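# Place pet feeder in taped outline, scoop outside

## Task

Put the pet feeder inside the taped outline on the table so its handle tab lines up with the red notch of the outline and both steel bowls rest level in the feeder's wells; leave the scoop lying entirely on the table and entirely outside the outline. All of this must hold without the robot holding anything in place at the end.

## Robot and tools

Robot: two arms, left_arm and right_arm, each ending in a two-finger gripper. All poses use one scene frame: origin on the table surface midway between the arms, +x out across the table, +z up, and left_arm sits on the +y side. The arm names do not match left or right in camera images. Gripper axes: fingers extend along the gripper's +z and close along its y. The reported end_effector_position is the point between the finger pads, just under 1 cm behind the tips. Printed hand positions may be slightly off, more so when reaching far.

Row layout (used by execute_actions and move): one flat list of 16 numbers covering both arms, always all 16 even if one arm is idle: left_arm x, y, z (metres), qw, qx, qy, qz (orientation, w first), opening; then the same eight for right_arm. Position and quaternion are absolute targets in the scene frame, not offsets. Opening runs from -1 (closed) to +1 (fully open, 0.087 m). Optionally 12 more numbers from 0 to 1 can follow: per-joint stiffness multipliers, six for left_arm then six for right_arm, in Joint positions order (waist, shoulder, elbow, wrist pitch, wrist yaw, wrist roll); they persist until changed.

execute_actions(actions): a list of actions; each action is a list of up to 15 rows, each row lasting one 1/30 s step, and a short action repeats its final row until 15 steps pass. An empty list just reports state and images. A target more than 0.6 m from the gripper's current position along any of its own axes gets that action rejected for both arms; if the first action is malformed or fails this check, nothing in the call runs. To hold an orientation steady, repeat the same quaternion in every row rather than copying the drifting reported one.

move(target, speed, blocking): target is one 16-number row (absolute poses). Each gripper travels a straight line to its pose; both arms finish together, taking 0.5 to 10 s (cut off at 10 s). speed is the path top speed in m/s, 0.002 to 0.5, default 0.25; rotation is capped at twice that in rad/s. Openings are applied at the start. Paths ignore obstacles and the other arm, and grippers can lag, stray or overshoot speed, especially near full arm extension. Faster moves and targets set deeper past a contact hit and press harder. blocking=false returns after 0.5 s while motion continues; check with wait(0), and send no new rows or moves until a result shows the move ended (or call stop). The extra 'move:' line gives the ending (done, off_target, moving, held, fault), which limits acted (paced = the pose was clipped; held = some steps were blocked, after which the arm may surge faster), and each gripper's remaining distance to its pose. If only one arm is named, the other finished fine.

wait(seconds): 0 to 10; arms keep their last command; returns early if a running move ends. stop(): brakes a running move (needs stopping room; fingers keep moving). zoom_image(camera, region): region [x0, y0, x1, y1] in pixels of that camera's latest image, at most 504 x 504; cameras are cam_head_left, cam_head_right, cam_high, cam_low, cam_left_wrist, cam_right_wrist, all 504x504. finished_scene(scene): pass the current scene number to end it permanently; the goal must already be met and stable.

Controller behaviour: each step the commanded pose is clamped to within 70 mm and 16 degrees of the measured pose, then damped IK follows, favouring position over orientation. Distant targets need several actions; after an action the arm only reaches its last clamped pose, so keep commanding. Joint friction can leave the hand up to about 31 mm short, and tiny commands may not move it. Elbows never fully straighten. 'Hand target' lines show where each gripper is currently being driven. A 'pose unreachable' line means the clearance check altered or blocked that arm's command. Joint ranges (rad): waist -2.618..3.054, shoulder 0..3.142, elbow 0..3.142, wrist pitch -1.571..1.571, wrist yaw -1.571..1.571, wrist roll -2.094..2.094.

Gripping: grip_measured is the measured finger opening on the command scale (each arm may be off by about 1 mm); the last Joint positions value is the opening in metres. To hold something, command roughly 0.02 below grip_measured; smaller gaps grip more lightly. Pads push up to about 20 N; fast closing can squeeze harder or even spring open. Held parts may get brief tugs and loose objects may be nudged.

Other readings: joint torques are raw drive outputs with offsets and noise, nonzero even unloaded. Action calls list end_effector_position at some steps; HELD with an arm label means part of that arm's row was held back. To keep an arm still, resend its exact last reported pose plus desired opening on every call. Motor heat builds while holding loads: MOTOR HOT from 75 °C, a 10 s arm stop at 90 °C, and at 100 °C the arm goes limp and falls; stops are OVER-TEMPERATURE FAULT lines.

Avoid: pushing or knocking anything off the table, drops, slips, slams, hard pushes, and letting the arms collide or press on each other (this can end the scene). Move smoothly, with modest effort, and quickly overall.

Each tool is called after "Request:" as name(argument=value, ...) on one line, values as JSON.

## Session

Request:
execute_actions(actions=[])

Scene clock: 0.00 s.
left_arm: end_effector_position=(+0.3016, +0.0586, +0.1093) grip_measured=+0.999 end_effector_quat_wxyz=(-0.079, -0.333, +0.806, -0.483) | right_arm: end_effector_position=(+0.3067, -0.1427, +0.3567) grip_measured=+0.992 end_effector_quat_wxyz=(+0.558, +0.348, +0.736, +0.163)
Joint positions: left_arm=[-0.283  1.655  0.815  0.06   0.734 -1.54   0.087] | right_arm=[ 0.827  1.134  1.429 -0.839  0.893  1.167  0.087]
Joint velocities: left_arm=[-0.002  0.007 -0.027 -0.066  0.007 -0.022 -0.001] | right_arm=[-0.017 -0.007 -0.012  0.022 -0.037 -0.007  0.   ]
Joint torques (N m, as the arm reports them, + toward a larger angle): no reading
Motor temperatures (°C, as the motors report them): left_arm=[24 26 26 25 25 25] | right_arm=[25 23 23 25 24 25]
Hand target (left_arm): +0.302, +0.059, +0.109; -0.079, -0.333, +0.806, -0.483
Hand target (right_arm): +0.307, -0.143, +0.357; +0.558, +0.348, +0.736, +0.163
Joint stiffness scale: left_arm=[1. 1. 1. 1. 1. 1.] | right_arm=[1. 1. 1. 1. 1. 1.]

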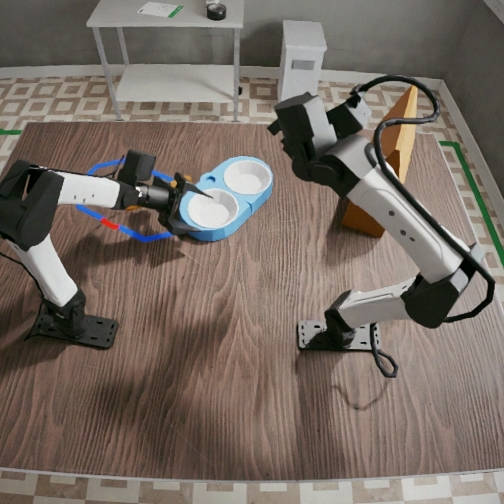

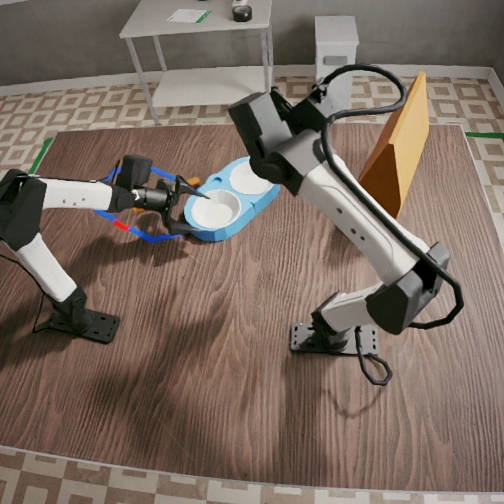

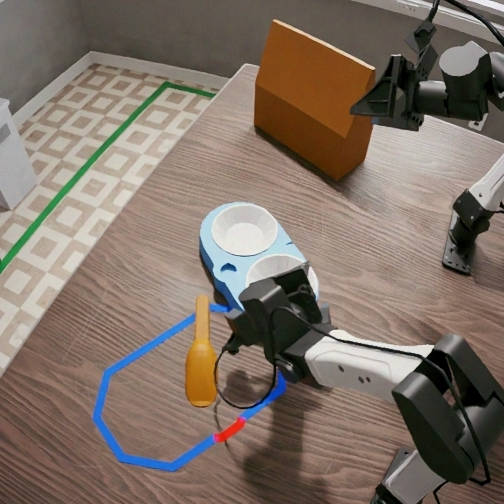

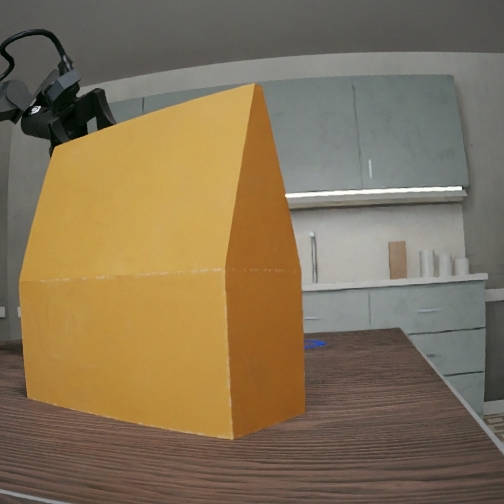

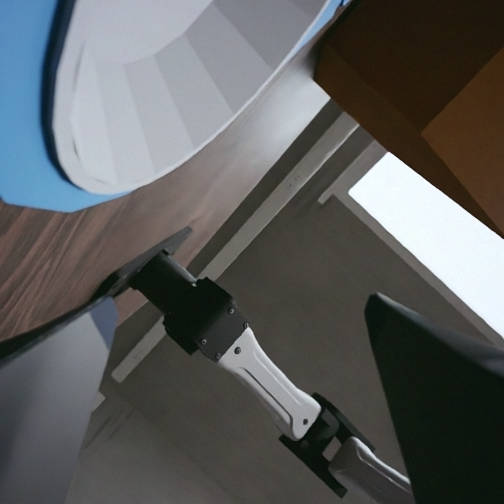

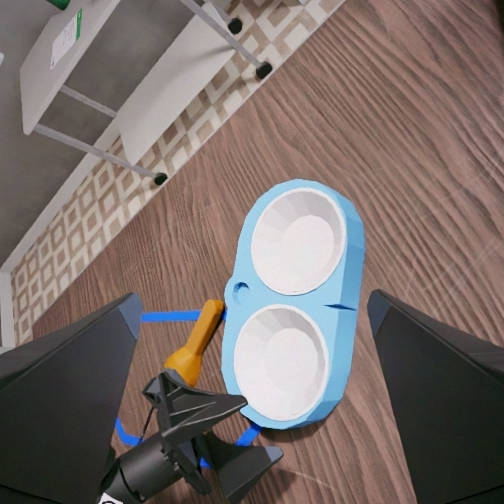

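Request:
move(target=[0.28,0.12,0.22,-0.079,-0.333,0.806,-0.483,1, 0.2,-0.25,0.3,0.2,0,0.98,0,1])

Request:
move(target=[0.3,0.25,0.32,0,0,1,0,1, 0.15,-0.3,0.25,0,0,1,0,1], speed=0.35)

Scene clock: 20.73 s.
left_arm: end_effector_position=(+0.2779, +0.1167, +0.2064) grip_measured=+0.999 end_effector_quat_wxyz=(-0.091, -0.342, +0.806, -0.474) | right_arm: end_effector_position=(+0.2109, -0.2507, +0.3003) grip_measured=+0.992 end_effector_quat_wxyz=(+0.278, +0.002, +0.961, +0.007)
Joint positions: left_arm=[-0.118  1.376  1.008 -0.569  0.846 -1.367  0.087] | right_arm=[ 0.231  1.174  1.711 -1.552  0.101  0.19   0.087]
Joint velocities: left_arm=[ 0.017  0.012  0.002  0.007  0.066  0.022 -0.   ] | right_arm=[-0.012  0.007 -0.007  0.007  0.007 -0.051  0.002]
Joint torques (N m, as the arm reports them, + toward a larger angle): left_arm=[ 1.17 -8.    8.36  1.33  0.39  0.08] | right_arm=[-0.63 -2.18  3.85  1.3  -0.14 -0.11]
Motor temperatures (°C, as the motors report them): left_arm=[24 30 29 27 25 25] | right_arm=[25 23 26 27 24 25]
Hand target (left_arm): +0.279, +0.119, +0.220; -0.079, -0.333, +0.805, -0.484
Hand target (right_arm): +0.205, -0.252, +0.297; +0.273, -0.002, +0.962, +0.008
Off the commanded pose (left_arm): 0.014 m, 2 deg.
Off the commanded pose (right_arm): 0.011 m, 9 deg.
Joint stiffness scale: left_arm=[1. 1. 1. 1. 1. 1.] | right_arm=[1. 1. 1. 1. 1. 1.]
joint sent to its limit (right arm) — the command would take joint 4 (wrist pitch) past its lower limit, so that joint was sent only as far as its limit.
move: off_target (left_arm, right_arm)

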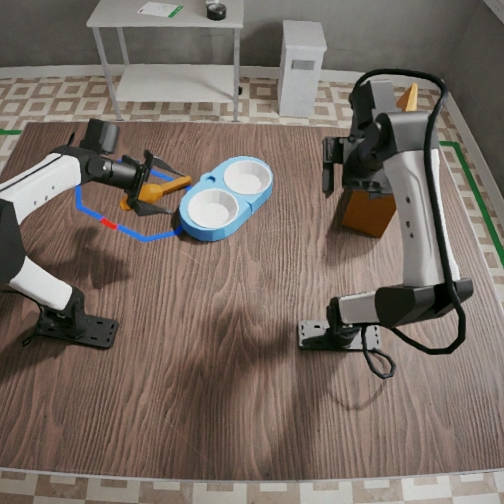

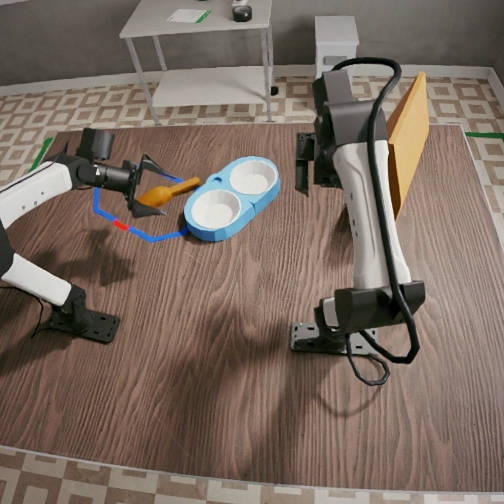

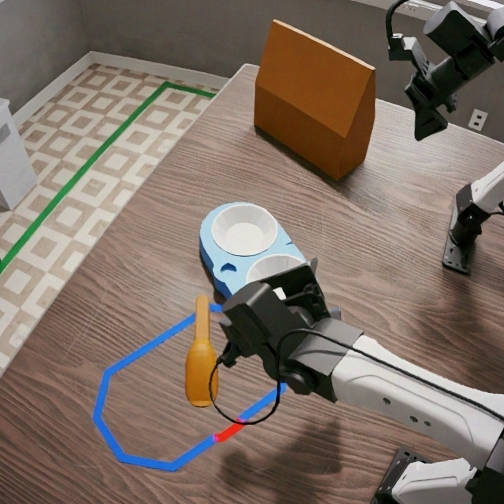

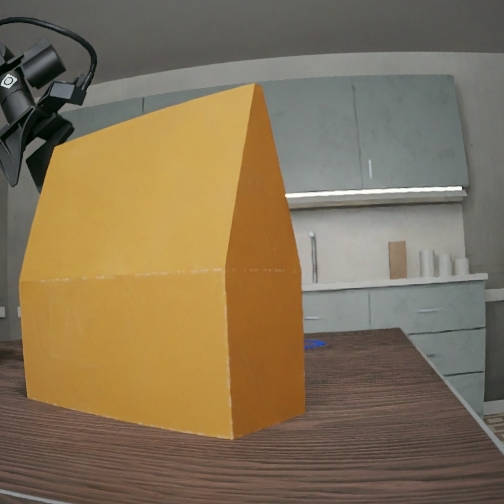

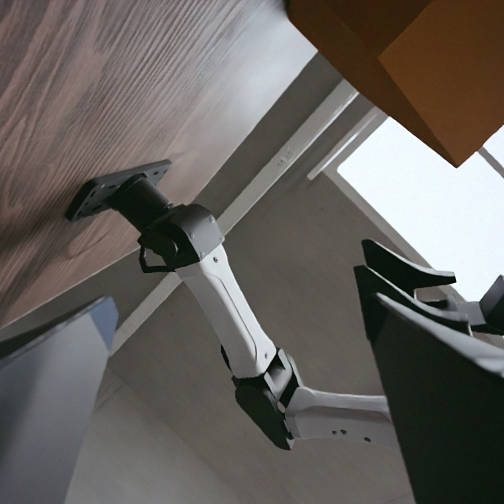

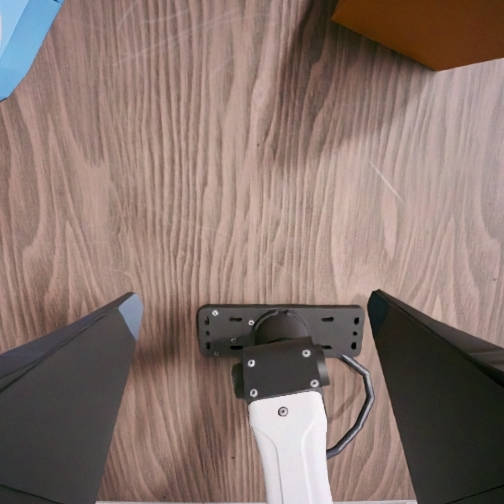

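Scene clock: 23.87 s.
left_arm: end_effector_position=(+0.3024, +0.2494, +0.3091) grip_measured=+0.999 end_effector_quat_wxyz=(+0.225, -0.027, +0.969, -0.102) | right_arm: end_effector_position=(+0.1576, -0.3016, +0.2529) grip_measured=+0.992 end_effector_quat_wxyz=(+0.235, +0.006, +0.971, -0.028)
Joint positions: left_arm=[-0.116  1.584  2.076 -1.566  0.061 -0.342  0.087] | right_arm=[-0.079  0.965  1.427 -1.554  0.013 -0.086  0.087]
Joint velocities: left_arm=[-0.027  0.007 -0.002 -0.007 -0.081  0.066  0.   ] | right_arm=[-0.007  0.002 -0.017  0.007 -0.022 -0.007 -0.001]
Joint torques (N m, as the arm reports them, + toward a larger angle): left_arm=[-0.32 -8.03  6.83  1.31  0.05  0.06] | right_arm=[-0.63 -1.07  4.33  1.13 -0.06 -0.12]
Motor temperatures (°C, as the motors report them): left_arm=[24 30 30 27 25 25] | right_arm=[25 23 26 28 24 25]
Hand target (left_arm): +0.297, +0.250, +0.319; +0.240, -0.019, +0.965, -0.101
Hand target (right_arm): +0.152, -0.302, +0.249; +0.232, +0.004, +0.972, -0.030
Off the commanded pose (left_arm): 0.011 m, 29 deg; orientation clipped at the last step of the last action.
Off the commanded pose (right_arm): 0.008 m, 27 deg; orientation clipped at the last step of the last action.
Joint stiffness scale: left_arm=[1. 1. 1. 1. 1. 1.] | right_arm=[1. 1. 1. 1. 1. 1.]
joint sent to its limit (left arm) — the command would take joint 4 (wrist pitch) past its lower limit, so that joint was sent only as far as its limit.
joint sent to its limit (right arm) — the command would take joint 4 (wrist pitch) past its lower limit, so that joint was sent only as far as its limit.
move: off_target (left_arm, right_arm); limits=paced

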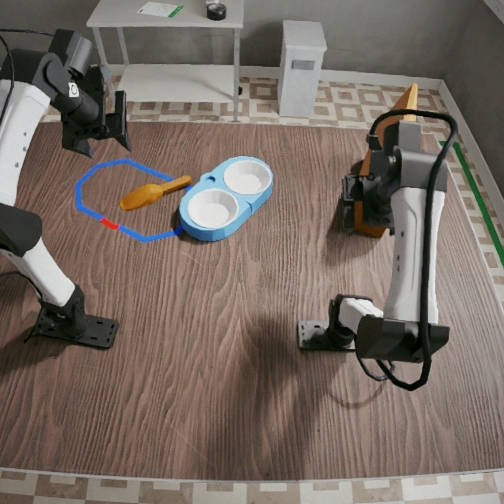

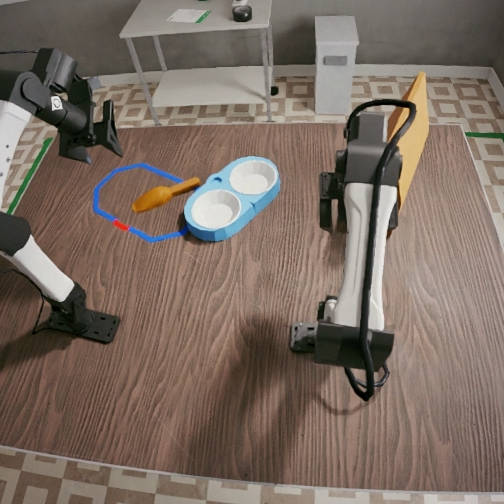

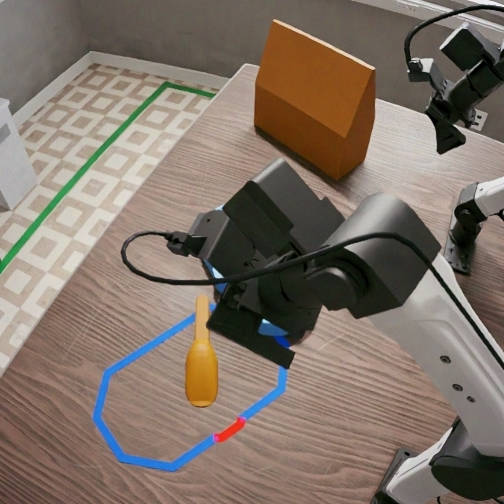

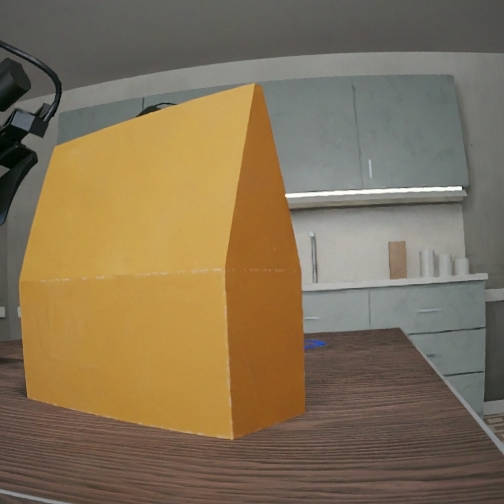

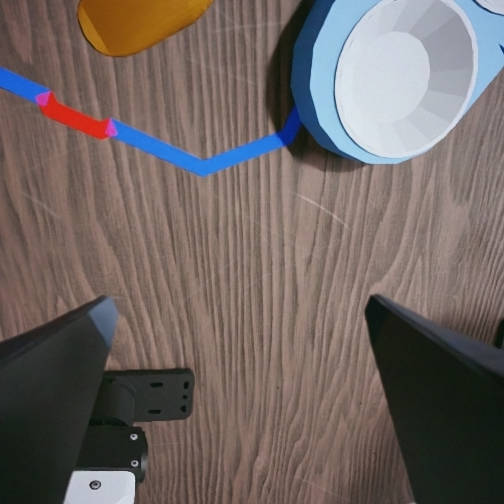

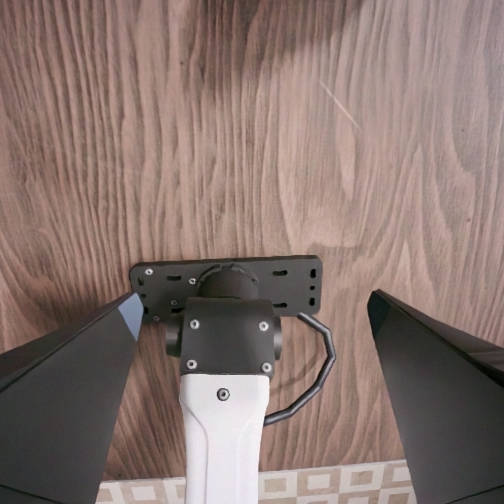

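Request:
zoom_image(camera="cam_head_left", region=[60,130,300,270])

Request:
move(target=[0.2,0.2,0.03,0,0,1,0,-1, 0.4,-0.15,0.06,0,0,1,0,-1], speed=0.25)

Region (60, 130, 300, 270) of cam_head_left's 504x504 image, scaled by 2.100, with more detail than that image has; it fills the top 294 rows of this view, and the rest is white.

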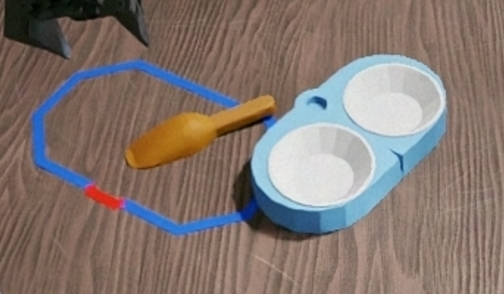

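Scene clock: 35.47 s.
left_arm: end_effector_position=(+0.2048, +0.2007, +0.0391) grip_measured=-1.000 end_effector_quat_wxyz=(+0.007, -0.001, +1.000, -0.001) | right_arm: end_effector_position=(+0.3967, -0.1498, +0.0501) grip_measured=-1.000 end_effector_quat_wxyz=(-0.005, -0.002, +1.000, -0.006)
Joint positions: left_arm=[-0.448  1.604  1.006 -0.961 -0.007 -0.604  0.   ] | right_arm=[ 0.326  2.28   1.981 -1.286  0.007  0.306  0.   ]
Joint velocities: left_arm=[ 0.002 -0.007 -0.007  0.037 -0.007  0.051  0.   ] | right_arm=[-0.012  0.002 -0.002 -0.007 -0.037  0.051  0.   ]
Joint torques (N m, as the arm reports them, + toward a larger angle): left_arm=[-0.37 -5.88  4.41  0.67  0.09 -0.18] | right_arm=[ 0.35 -9.84  9.31  0.13 -0.23  0.1 ]
Motor temperatures (°C, as the motors report them): left_arm=[24 31 31 27 25 25] | right_arm=[25 24 26 27 24 25]
Hand target (left_arm): +0.201, +0.200, +0.032; +0.001, -0.001, +1.000, +0.002
Hand target (right_arm): +0.399, -0.144, +0.056; -0.001, +0.000, +1.000, +0.002
Off the commanded pose (left_arm): 0.010 m, 1 deg.
Off the commanded pose (right_arm): 0.010 m, 1 deg.
Joint stiffness scale: left_arm=[1. 1. 1. 1. 1. 1.] | right_arm=[1. 1. 1. 1. 1. 1.]
move: done

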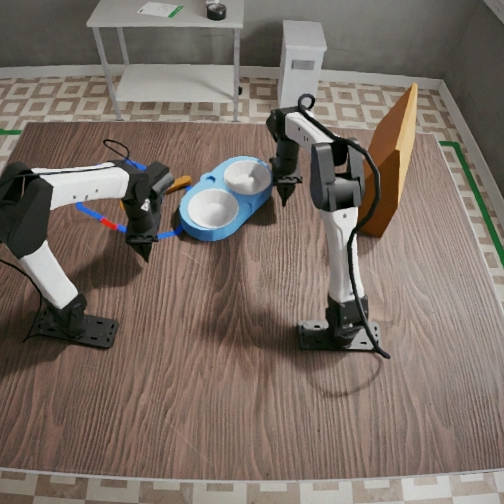

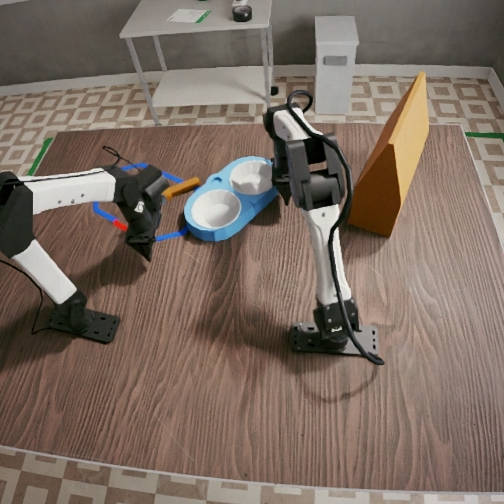

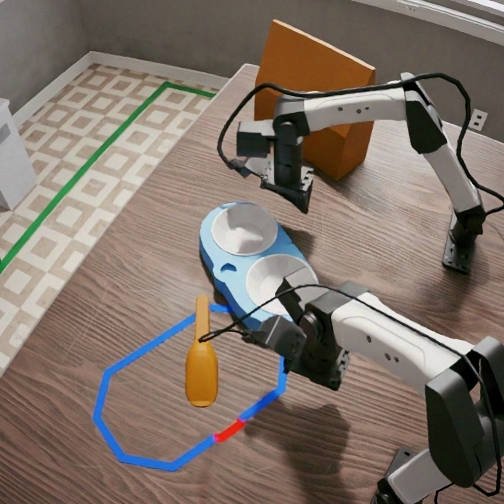

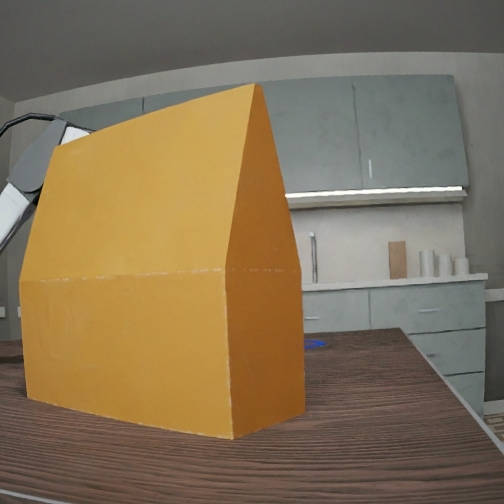

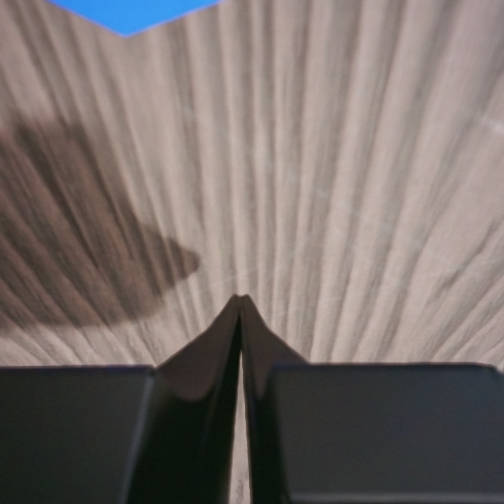

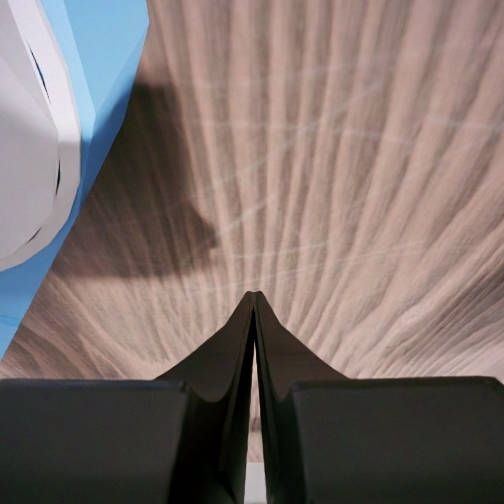

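Request:
move(target=[0.3,0.2,0.13,0,0.3,0.954,0,0.3, 0.25,-0.2,0.12,0,0,1,0,-1], speed=0.35)

Request:
move(target=[0.51,0.19,0.09,0,0.485,0.875,0,0.3, 0.25,-0.2,0.12,0,0,1,0,-1], speed=0.3)

Scene clock: 98.33 s.
left_arm: end_effector_position=(+0.2971, +0.2007, +0.1308) grip_measured=+0.300 end_effector_quat_wxyz=(+0.008, +0.299, +0.954, +0.001) | right_arm: end_effector_position=(+0.2600, -0.1981, +0.1219) grip_measured=-1.000 end_effector_quat_wxyz=(+0.011, +0.001, +1.000, -0.000)
Joint positions: left_arm=[-0.367  1.869  1.688 -1.376 -0.005  0.086  0.057] | right_arm=[ 0.31   1.639  1.38  -1.291  0.007  0.295  0.   ]
Joint velocities: left_arm=[-0.002 -0.002 -0.012 -0.11   0.022 -0.037  0.   ] | right_arm=[-0.012 -0.012 -0.012 -0.081  0.037 -0.022  0.   ]
Joint torques (N m, as the arm reports them, + toward a larger angle): left_arm=[ 1.03 -8.63  7.62  0.26  0.14 -0.01] | right_arm=[-0.69 -6.35  4.64  0.24 -0.21 -0.2 ]
Motor temperatures (°C, as the motors report them): left_arm=[24 31 30 26 25 25] | right_arm=[25 40 33 26 24 25]
Hand target (left_arm): +0.300, +0.201, +0.131; +0.000, +0.300, +0.954, -0.001
Hand target (right_arm): +0.251, -0.202, +0.121; -0.000, +0.000, +1.000, -0.000
Off the commanded pose (left_arm): 0.003 m, 1 deg.
Off the commanded pose (right_arm): 0.010 m, 1 deg.
Joint stiffness scale: left_arm=[1. 1. 1. 1. 1. 1.] | right_arm=[1. 1. 1. 1. 1. 1.]
move: done

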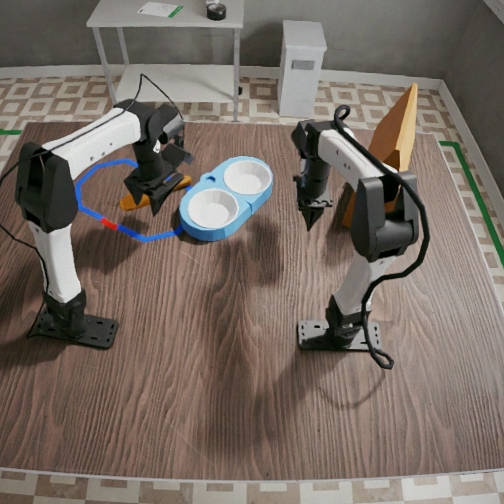

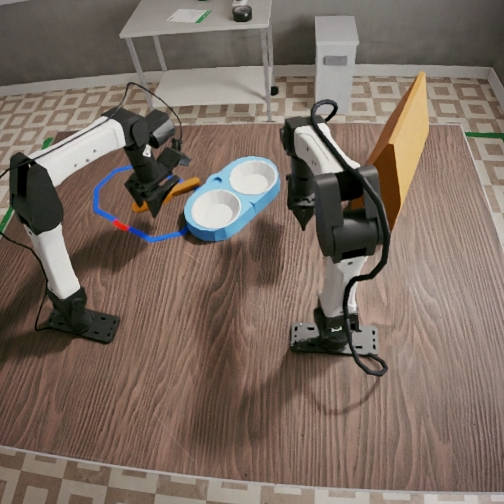

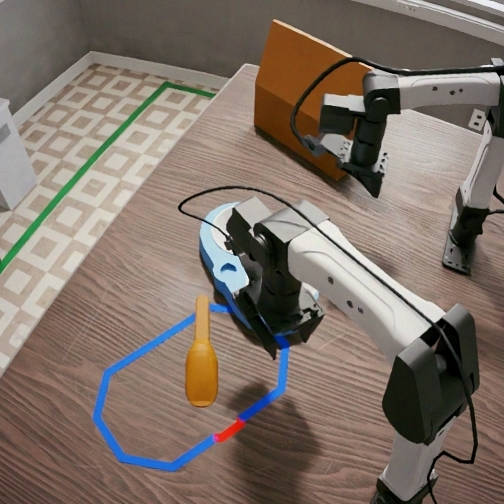

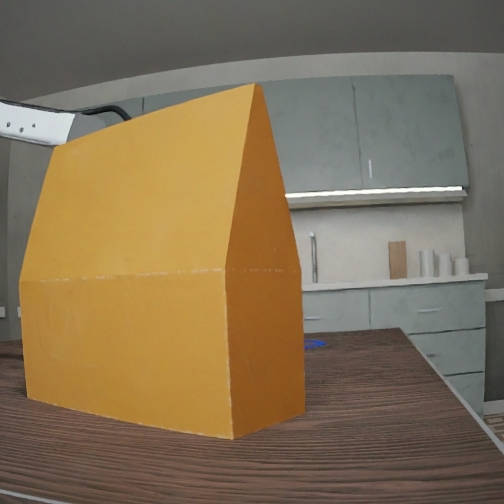

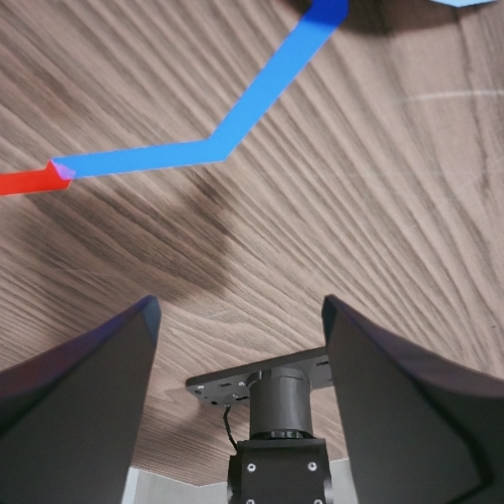

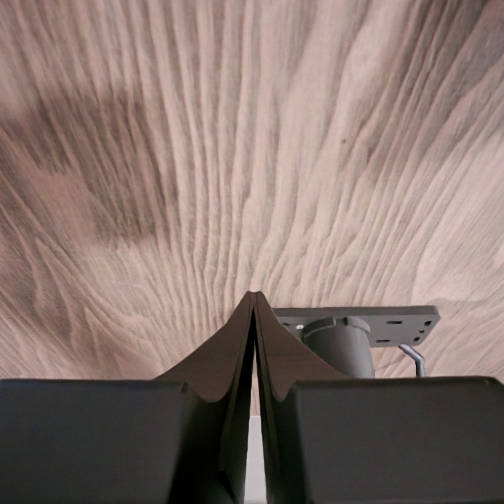

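Scene clock: 99.73 s.
left_arm: end_effector_position=(+0.5105, +0.1921, +0.0918) grip_measured=+0.300 end_effector_quat_wxyz=(+0.119, +0.487, +0.865, +0.020) | right_arm: end_effector_position=(+0.2600, -0.1981, +0.1219) grip_measured=-1.000 end_effector_quat_wxyz=(+0.011, +0.001, +1.000, -0.000)
Joint positions: left_arm=[-0.215  2.651  2.836 -1.513 -0.005  0.657  0.057] | right_arm=[ 0.31   1.639  1.38  -1.291  0.007  0.295  0.   ]
Joint velocities: left_arm=[ 0.002 -0.002 -0.007  0.022  0.037  0.022 -0.001] | right_arm=[-0.007  0.002 -0.007  0.007  0.081  0.007  0.   ]
Joint torques (N m, as the arm reports them, + toward a larger angle): left_arm=[  0.38 -15.17   7.48   0.74   0.17  -0.03] | right_arm=[-0.06 -6.23  4.44  0.21 -0.15 -0.11]
Motor temperatures (°C, as the motors report them): left_arm=[24 31 31 26 25 25] | right_arm=[25 40 33 26 24 25]
Hand target (left_arm): +0.510, +0.193, +0.090; +0.115, +0.492, +0.863, +0.020
Hand target (right_arm): +0.250, -0.200, +0.120; -0.000, +0.000, +1.000, -0.000
Off the commanded pose (left_arm): 0.003 m, 14 deg.
Off the commanded pose (right_arm): 0.010 m, 1 deg.
Joint stiffness scale: left_arm=[1. 1. 1. 1. 1. 1.] | right_arm=[1. 1. 1. 1. 1. 1.]
elbow stopped short (left arm): the move would have taken joint 3 (elbow) straighter than the controller allows; a more bent joint 3 avoids this.
move: off_target (left_arm)

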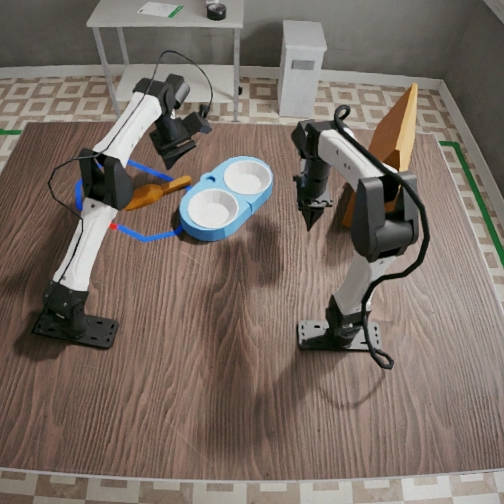

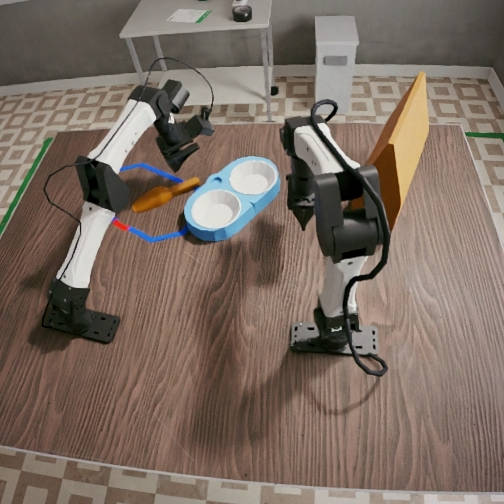

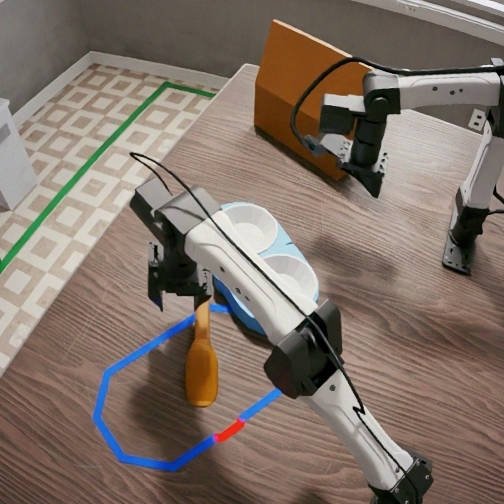

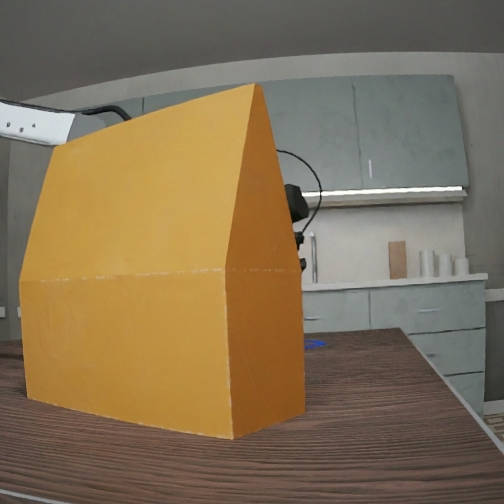

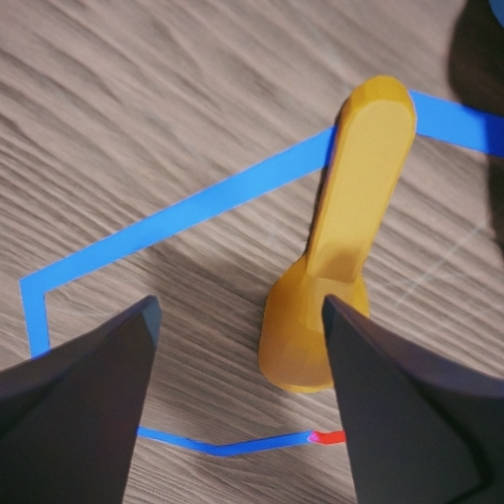

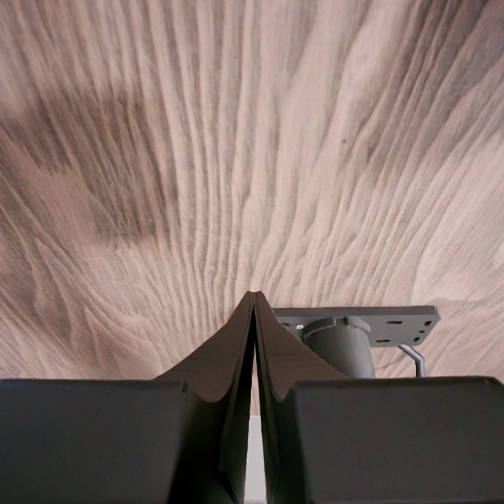

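Request:
move(target=[0.485,0.185,0.05,0.146,0.507,0.844,-0.088,0.5, 0.18,-0.25,0.1,0,0,1,0,-1], speed=0.15)

Scene clock: 114.00 s.
left_arm: end_effector_position=(+0.4832, +0.1822, +0.0453) grip_measured=+0.500 end_effector_quat_wxyz=(+0.135, +0.507, +0.847, -0.087) | right_arm: end_effector_position=(+0.1824, -0.2505, +0.1023) grip_measured=-1.000 end_effector_quat_wxyz=(-0.007, +0.001, +1.000, -0.005)
Joint positions: left_arm=[-0.175  2.368  2.123 -1.094  0.226  0.724  0.066] | right_arm=[ 0.176  1.343  1.025 -1.269  0.007  0.161  0.   ]
Joint velocities: left_arm=[-0.012  0.002  0.002 -0.007  0.007 -0.037 -0.   ] | right_arm=[ 0.017 -0.027  0.002 -0.11   0.022 -0.022  0.   ]
Joint torques (N m, as the arm reports them, + toward a larger angle): left_arm=[  0.89 -17.48   4.32   1.1    0.31   0.  ] | right_arm=[-0.62 -4.27  5.1   0.45 -0.12 -0.21]
Motor temperatures (°C, as the motors report them): left_arm=[24 39 32 26 25 25] | right_arm=[25 37 31 26 24 25]
Hand target (left_arm): +0.485, +0.185, +0.050; +0.146, +0.507, +0.845, -0.088
Hand target (right_arm): +0.181, -0.252, +0.100; +0.000, +0.000, +1.000, -0.002
Off the commanded pose (left_arm): 0.006 m, 1 deg.
Off the commanded pose (right_arm): 0.003 m, 1 deg.
Joint stiffness scale: left_arm=[1. 1. 1. 1. 1. 1.] | right_arm=[1. 1. 1. 1. 1. 1.]
move: done

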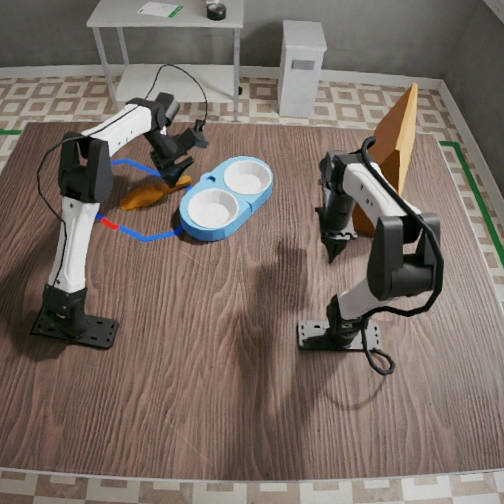

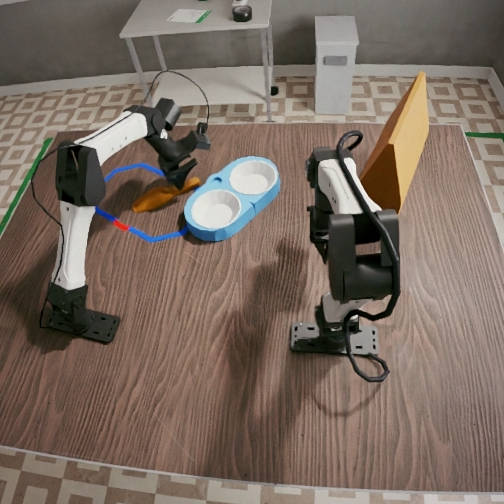

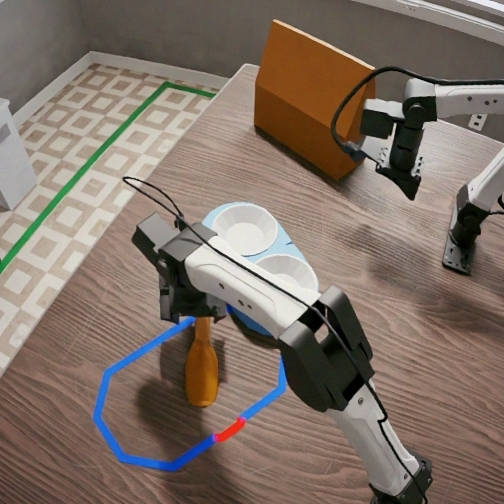

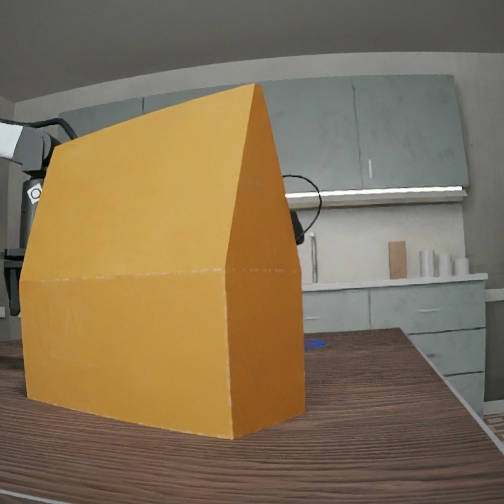

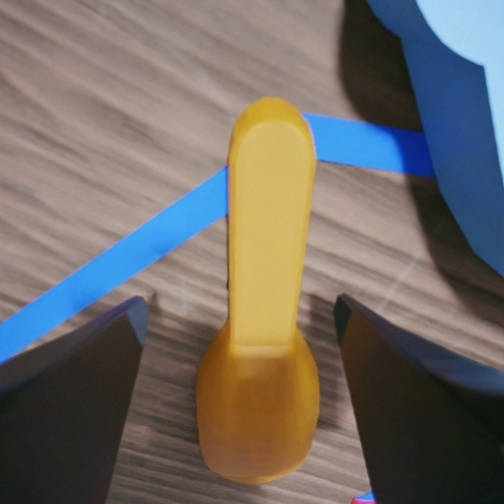

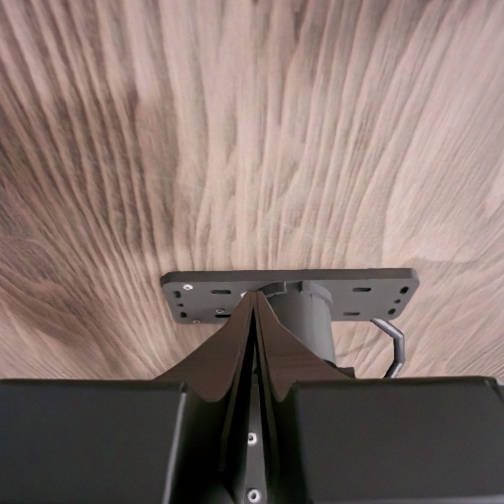

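Request:
move(target=[0.471,0.192,0.014,0.146,0.507,0.844,-0.088,0.2, 0.18,-0.25,0.1,0,0,1,0,-1], speed=0.08)

Request:
execute_actions(actions=[[[0.471,0.192,0.014,0.146,0.507,0.844,-0.088,0.0, 0.18,-0.25,0.1,0,0,1,0,-1],[0.471,0.192,0.014,0.146,0.507,0.844,-0.088,-0.1, 0.18,-0.25,0.1,0,0,1,0,-1],[0.471,0.192,0.014,0.146,0.507,0.844,-0.088,-0.2, 0.18,-0.25,0.1,0,0,1,0,-1],[0.471,0.192,0.014,0.146,0.507,0.844,-0.088,-0.3, 0.18,-0.25,0.1,0,0,1,0,-1],[0.471,0.192,0.014,0.146,0.507,0.844,-0.088,-0.35, 0.18,-0.25,0.1,0,0,1,0,-1],[0.471,0.192,0.014,0.146,0.507,0.844,-0.088,-0.4, 0.18,-0.25,0.1,0,0,1,0,-1],[0.471,0.192,0.014,0.146,0.507,0.844,-0.088,-0.45, 0.18,-0.25,0.1,0,0,1,0,-1],[0.471,0.192,0.014,0.146,0.507,0.844,-0.088,-0.5, 0.18,-0.25,0.1,0,0,1,0,-1]]])

Scene clock: 131.53 s.
left_arm: end_effector_position=(+0.4675, +0.1887, +0.0144) grip_measured=+0.200 end_effector_quat_wxyz=(+0.134, +0.508, +0.846, -0.088) | right_arm: end_effector_position=(+0.1824, -0.2505, +0.1023) grip_measured=-1.000 end_effector_quat_wxyz=(-0.007, +0.001, +1.000, -0.005)
Joint positions: left_arm=[-0.171  2.302  1.886 -0.925  0.229  0.729  0.052] | right_arm=[ 0.176  1.343  1.025 -1.269  0.007  0.161  0.   ]
Joint velocities: left_arm=[ 0.007  0.027 -0.012 -0.037  0.037 -0.037 -0.   ] | right_arm=[ 0.012  0.007 -0.007 -0.037  0.022 -0.066  0.   ]
Joint torques (N m, as the arm reports them, + toward a larger angle): left_arm=[  1.17 -16.01   3.95   1.27   0.34   0.01] | right_arm=[-0.19 -4.44  4.91  0.45 -0.18 -0.09]
Motor temperatures (°C, as the motors report them): left_arm=[24 48 32 27 25 25] | right_arm=[25 34 30 26 24 25]
Hand target (left_arm): +0.471, +0.192, +0.014; +0.146, +0.507, +0.845, -0.088
Hand target (right_arm): +0.180, -0.250, +0.100; -0.000, +0.000, +1.000, -0.000
Off the commanded pose (left_arm): 0.005 m, 1 deg.
Off the commanded pose (right_arm): 0.003 m, 1 deg.
Joint stiffness scale: left_arm=[1. 1. 1. 1. 1. 1.] | right_arm=[1. 1. 1. 1. 1. 1.]
move: done

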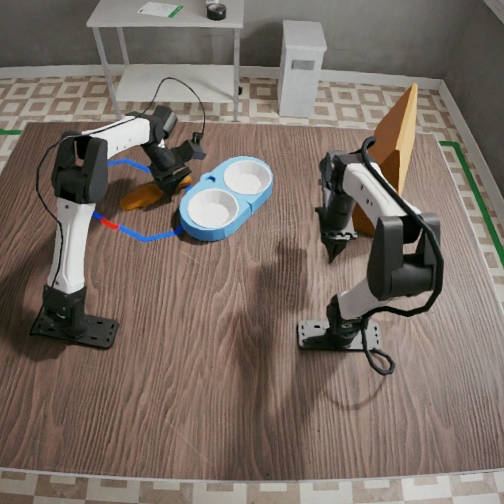

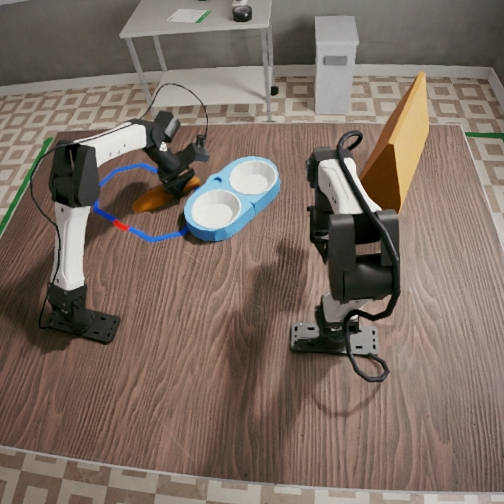

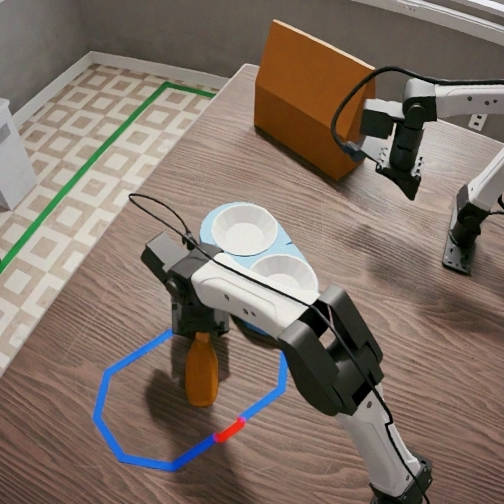

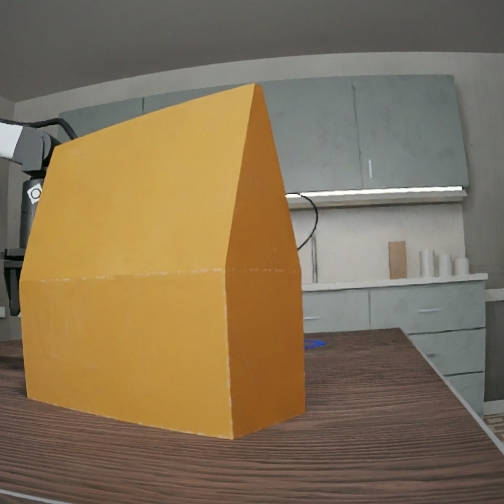

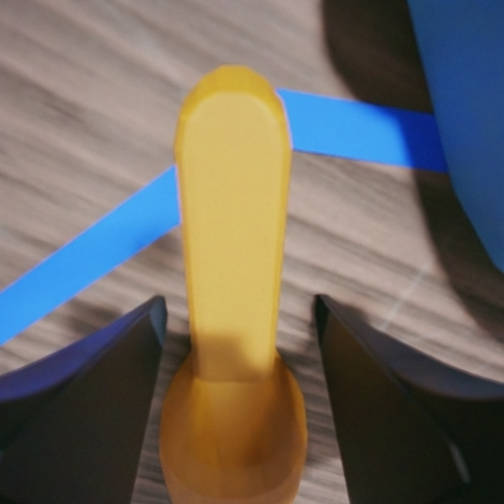

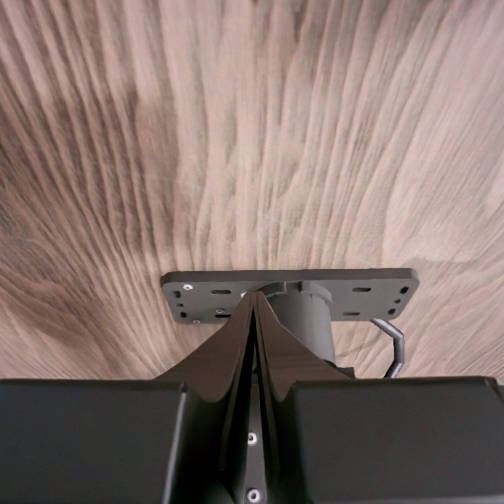

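Scene clock: 132.03 s.
left_arm: end_effector_position=(+0.4716, +0.1888, +0.0148) grip_measured=-0.393 end_effector_quat_wxyz=(+0.142, +0.508, +0.845, -0.086) | right_arm: end_effector_position=(+0.1824, -0.2505, +0.1023) grip_measured=-1.000 end_effector_quat_wxyz=(-0.007, +0.001, +1.000, -0.005)
Joint positions: left_arm=[-0.169  2.302  1.886 -0.911  0.229  0.73   0.027] | right_arm=[ 0.176  1.343  1.025 -1.269  0.007  0.161  0.   ]
Joint velocities: left_arm=[ 0.007 -0.037 -0.022  0.037 -0.051 -0.022 -0.   ] | right_arm=[ 0.002  0.007 -0.007  0.081 -0.066 -0.051  0.   ]
Joint torques (N m, as the arm reports them, + toward a larger angle): left_arm=[  1.06 -16.02   4.03   1.13   0.31  -0.01] | right_arm=[-0.26 -4.41  4.86  0.42 -0.22 -0.04]
Motor temperatures (°C, as the motors report them): left_arm=[24 48 32 27 25 25] | right_arm=[25 34 30 26 24 25]
Hand target (left_arm): +0.471, +0.192, +0.014; +0.146, +0.507, +0.845, -0.088
Hand target (right_arm): +0.180, -0.250, +0.100; -0.000, -0.000, +1.000, -0.000
Off the commanded pose (left_arm): 0.003 m, 1 deg.
Off the commanded pose (right_arm): 0.003 m, 1 deg.
Joint stiffness scale: left_arm=[1. 1. 1. 1. 1. 1.] | right_arm=[1. 1. 1. 1. 1. 1.]
Step readings (end_effector_position):
0: left_arm (+0.4675, +0.1887, +0.0144) | right_arm (+0.1824, -0.2505, +0.1023)
1: left_arm (+0.4679, +0.1887, +0.0144) | right_arm (+0.1824, -0.2505, +0.1023)
2: left_arm (+0.4692, +0.1885, +0.0146) | right_arm (+0.1824, -0.2505, +0.1023)
4: left_arm (+0.4707, +0.1887, +0.0147) | right_arm (+0.1824, -0.2505, +0.1023)
8: left_arm (+0.4716, +0.1888, +0.0148) | right_arm (+0.1824, -0.2505, +0.1023)
15: end_effector_position above

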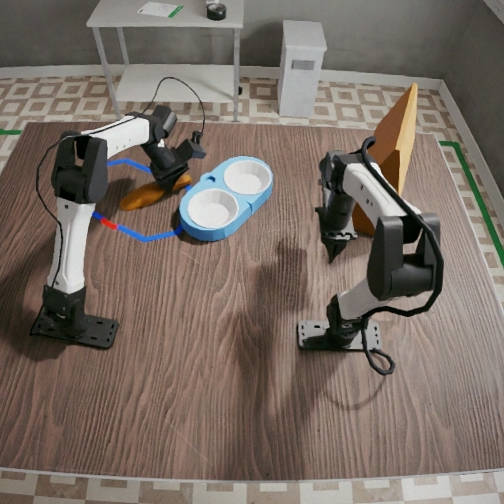

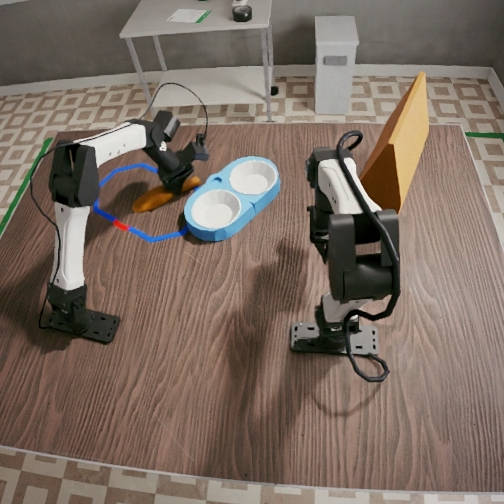

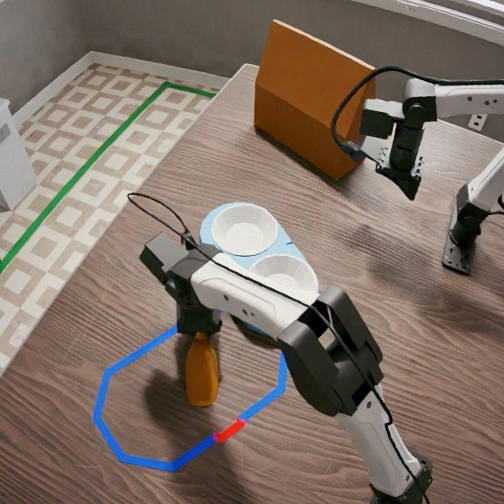

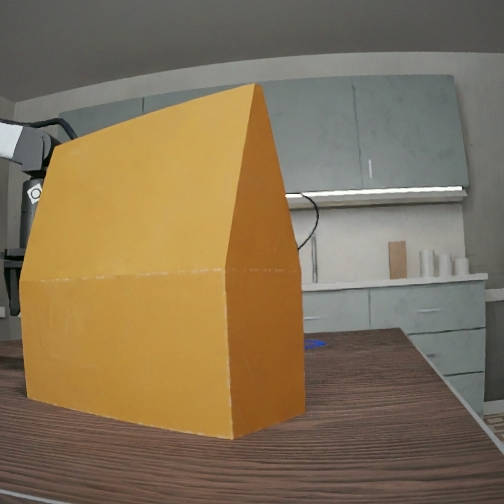

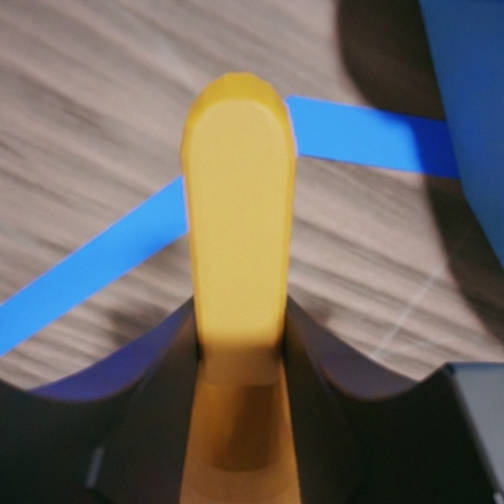

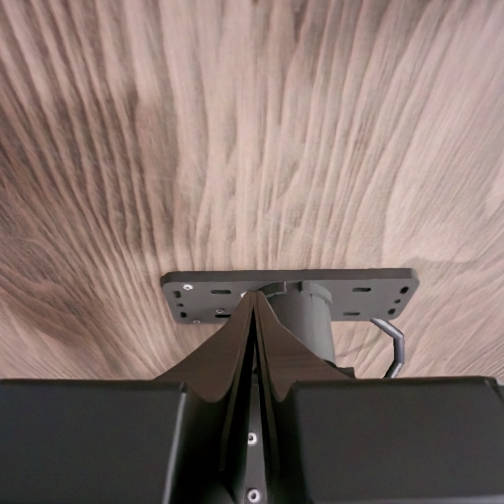

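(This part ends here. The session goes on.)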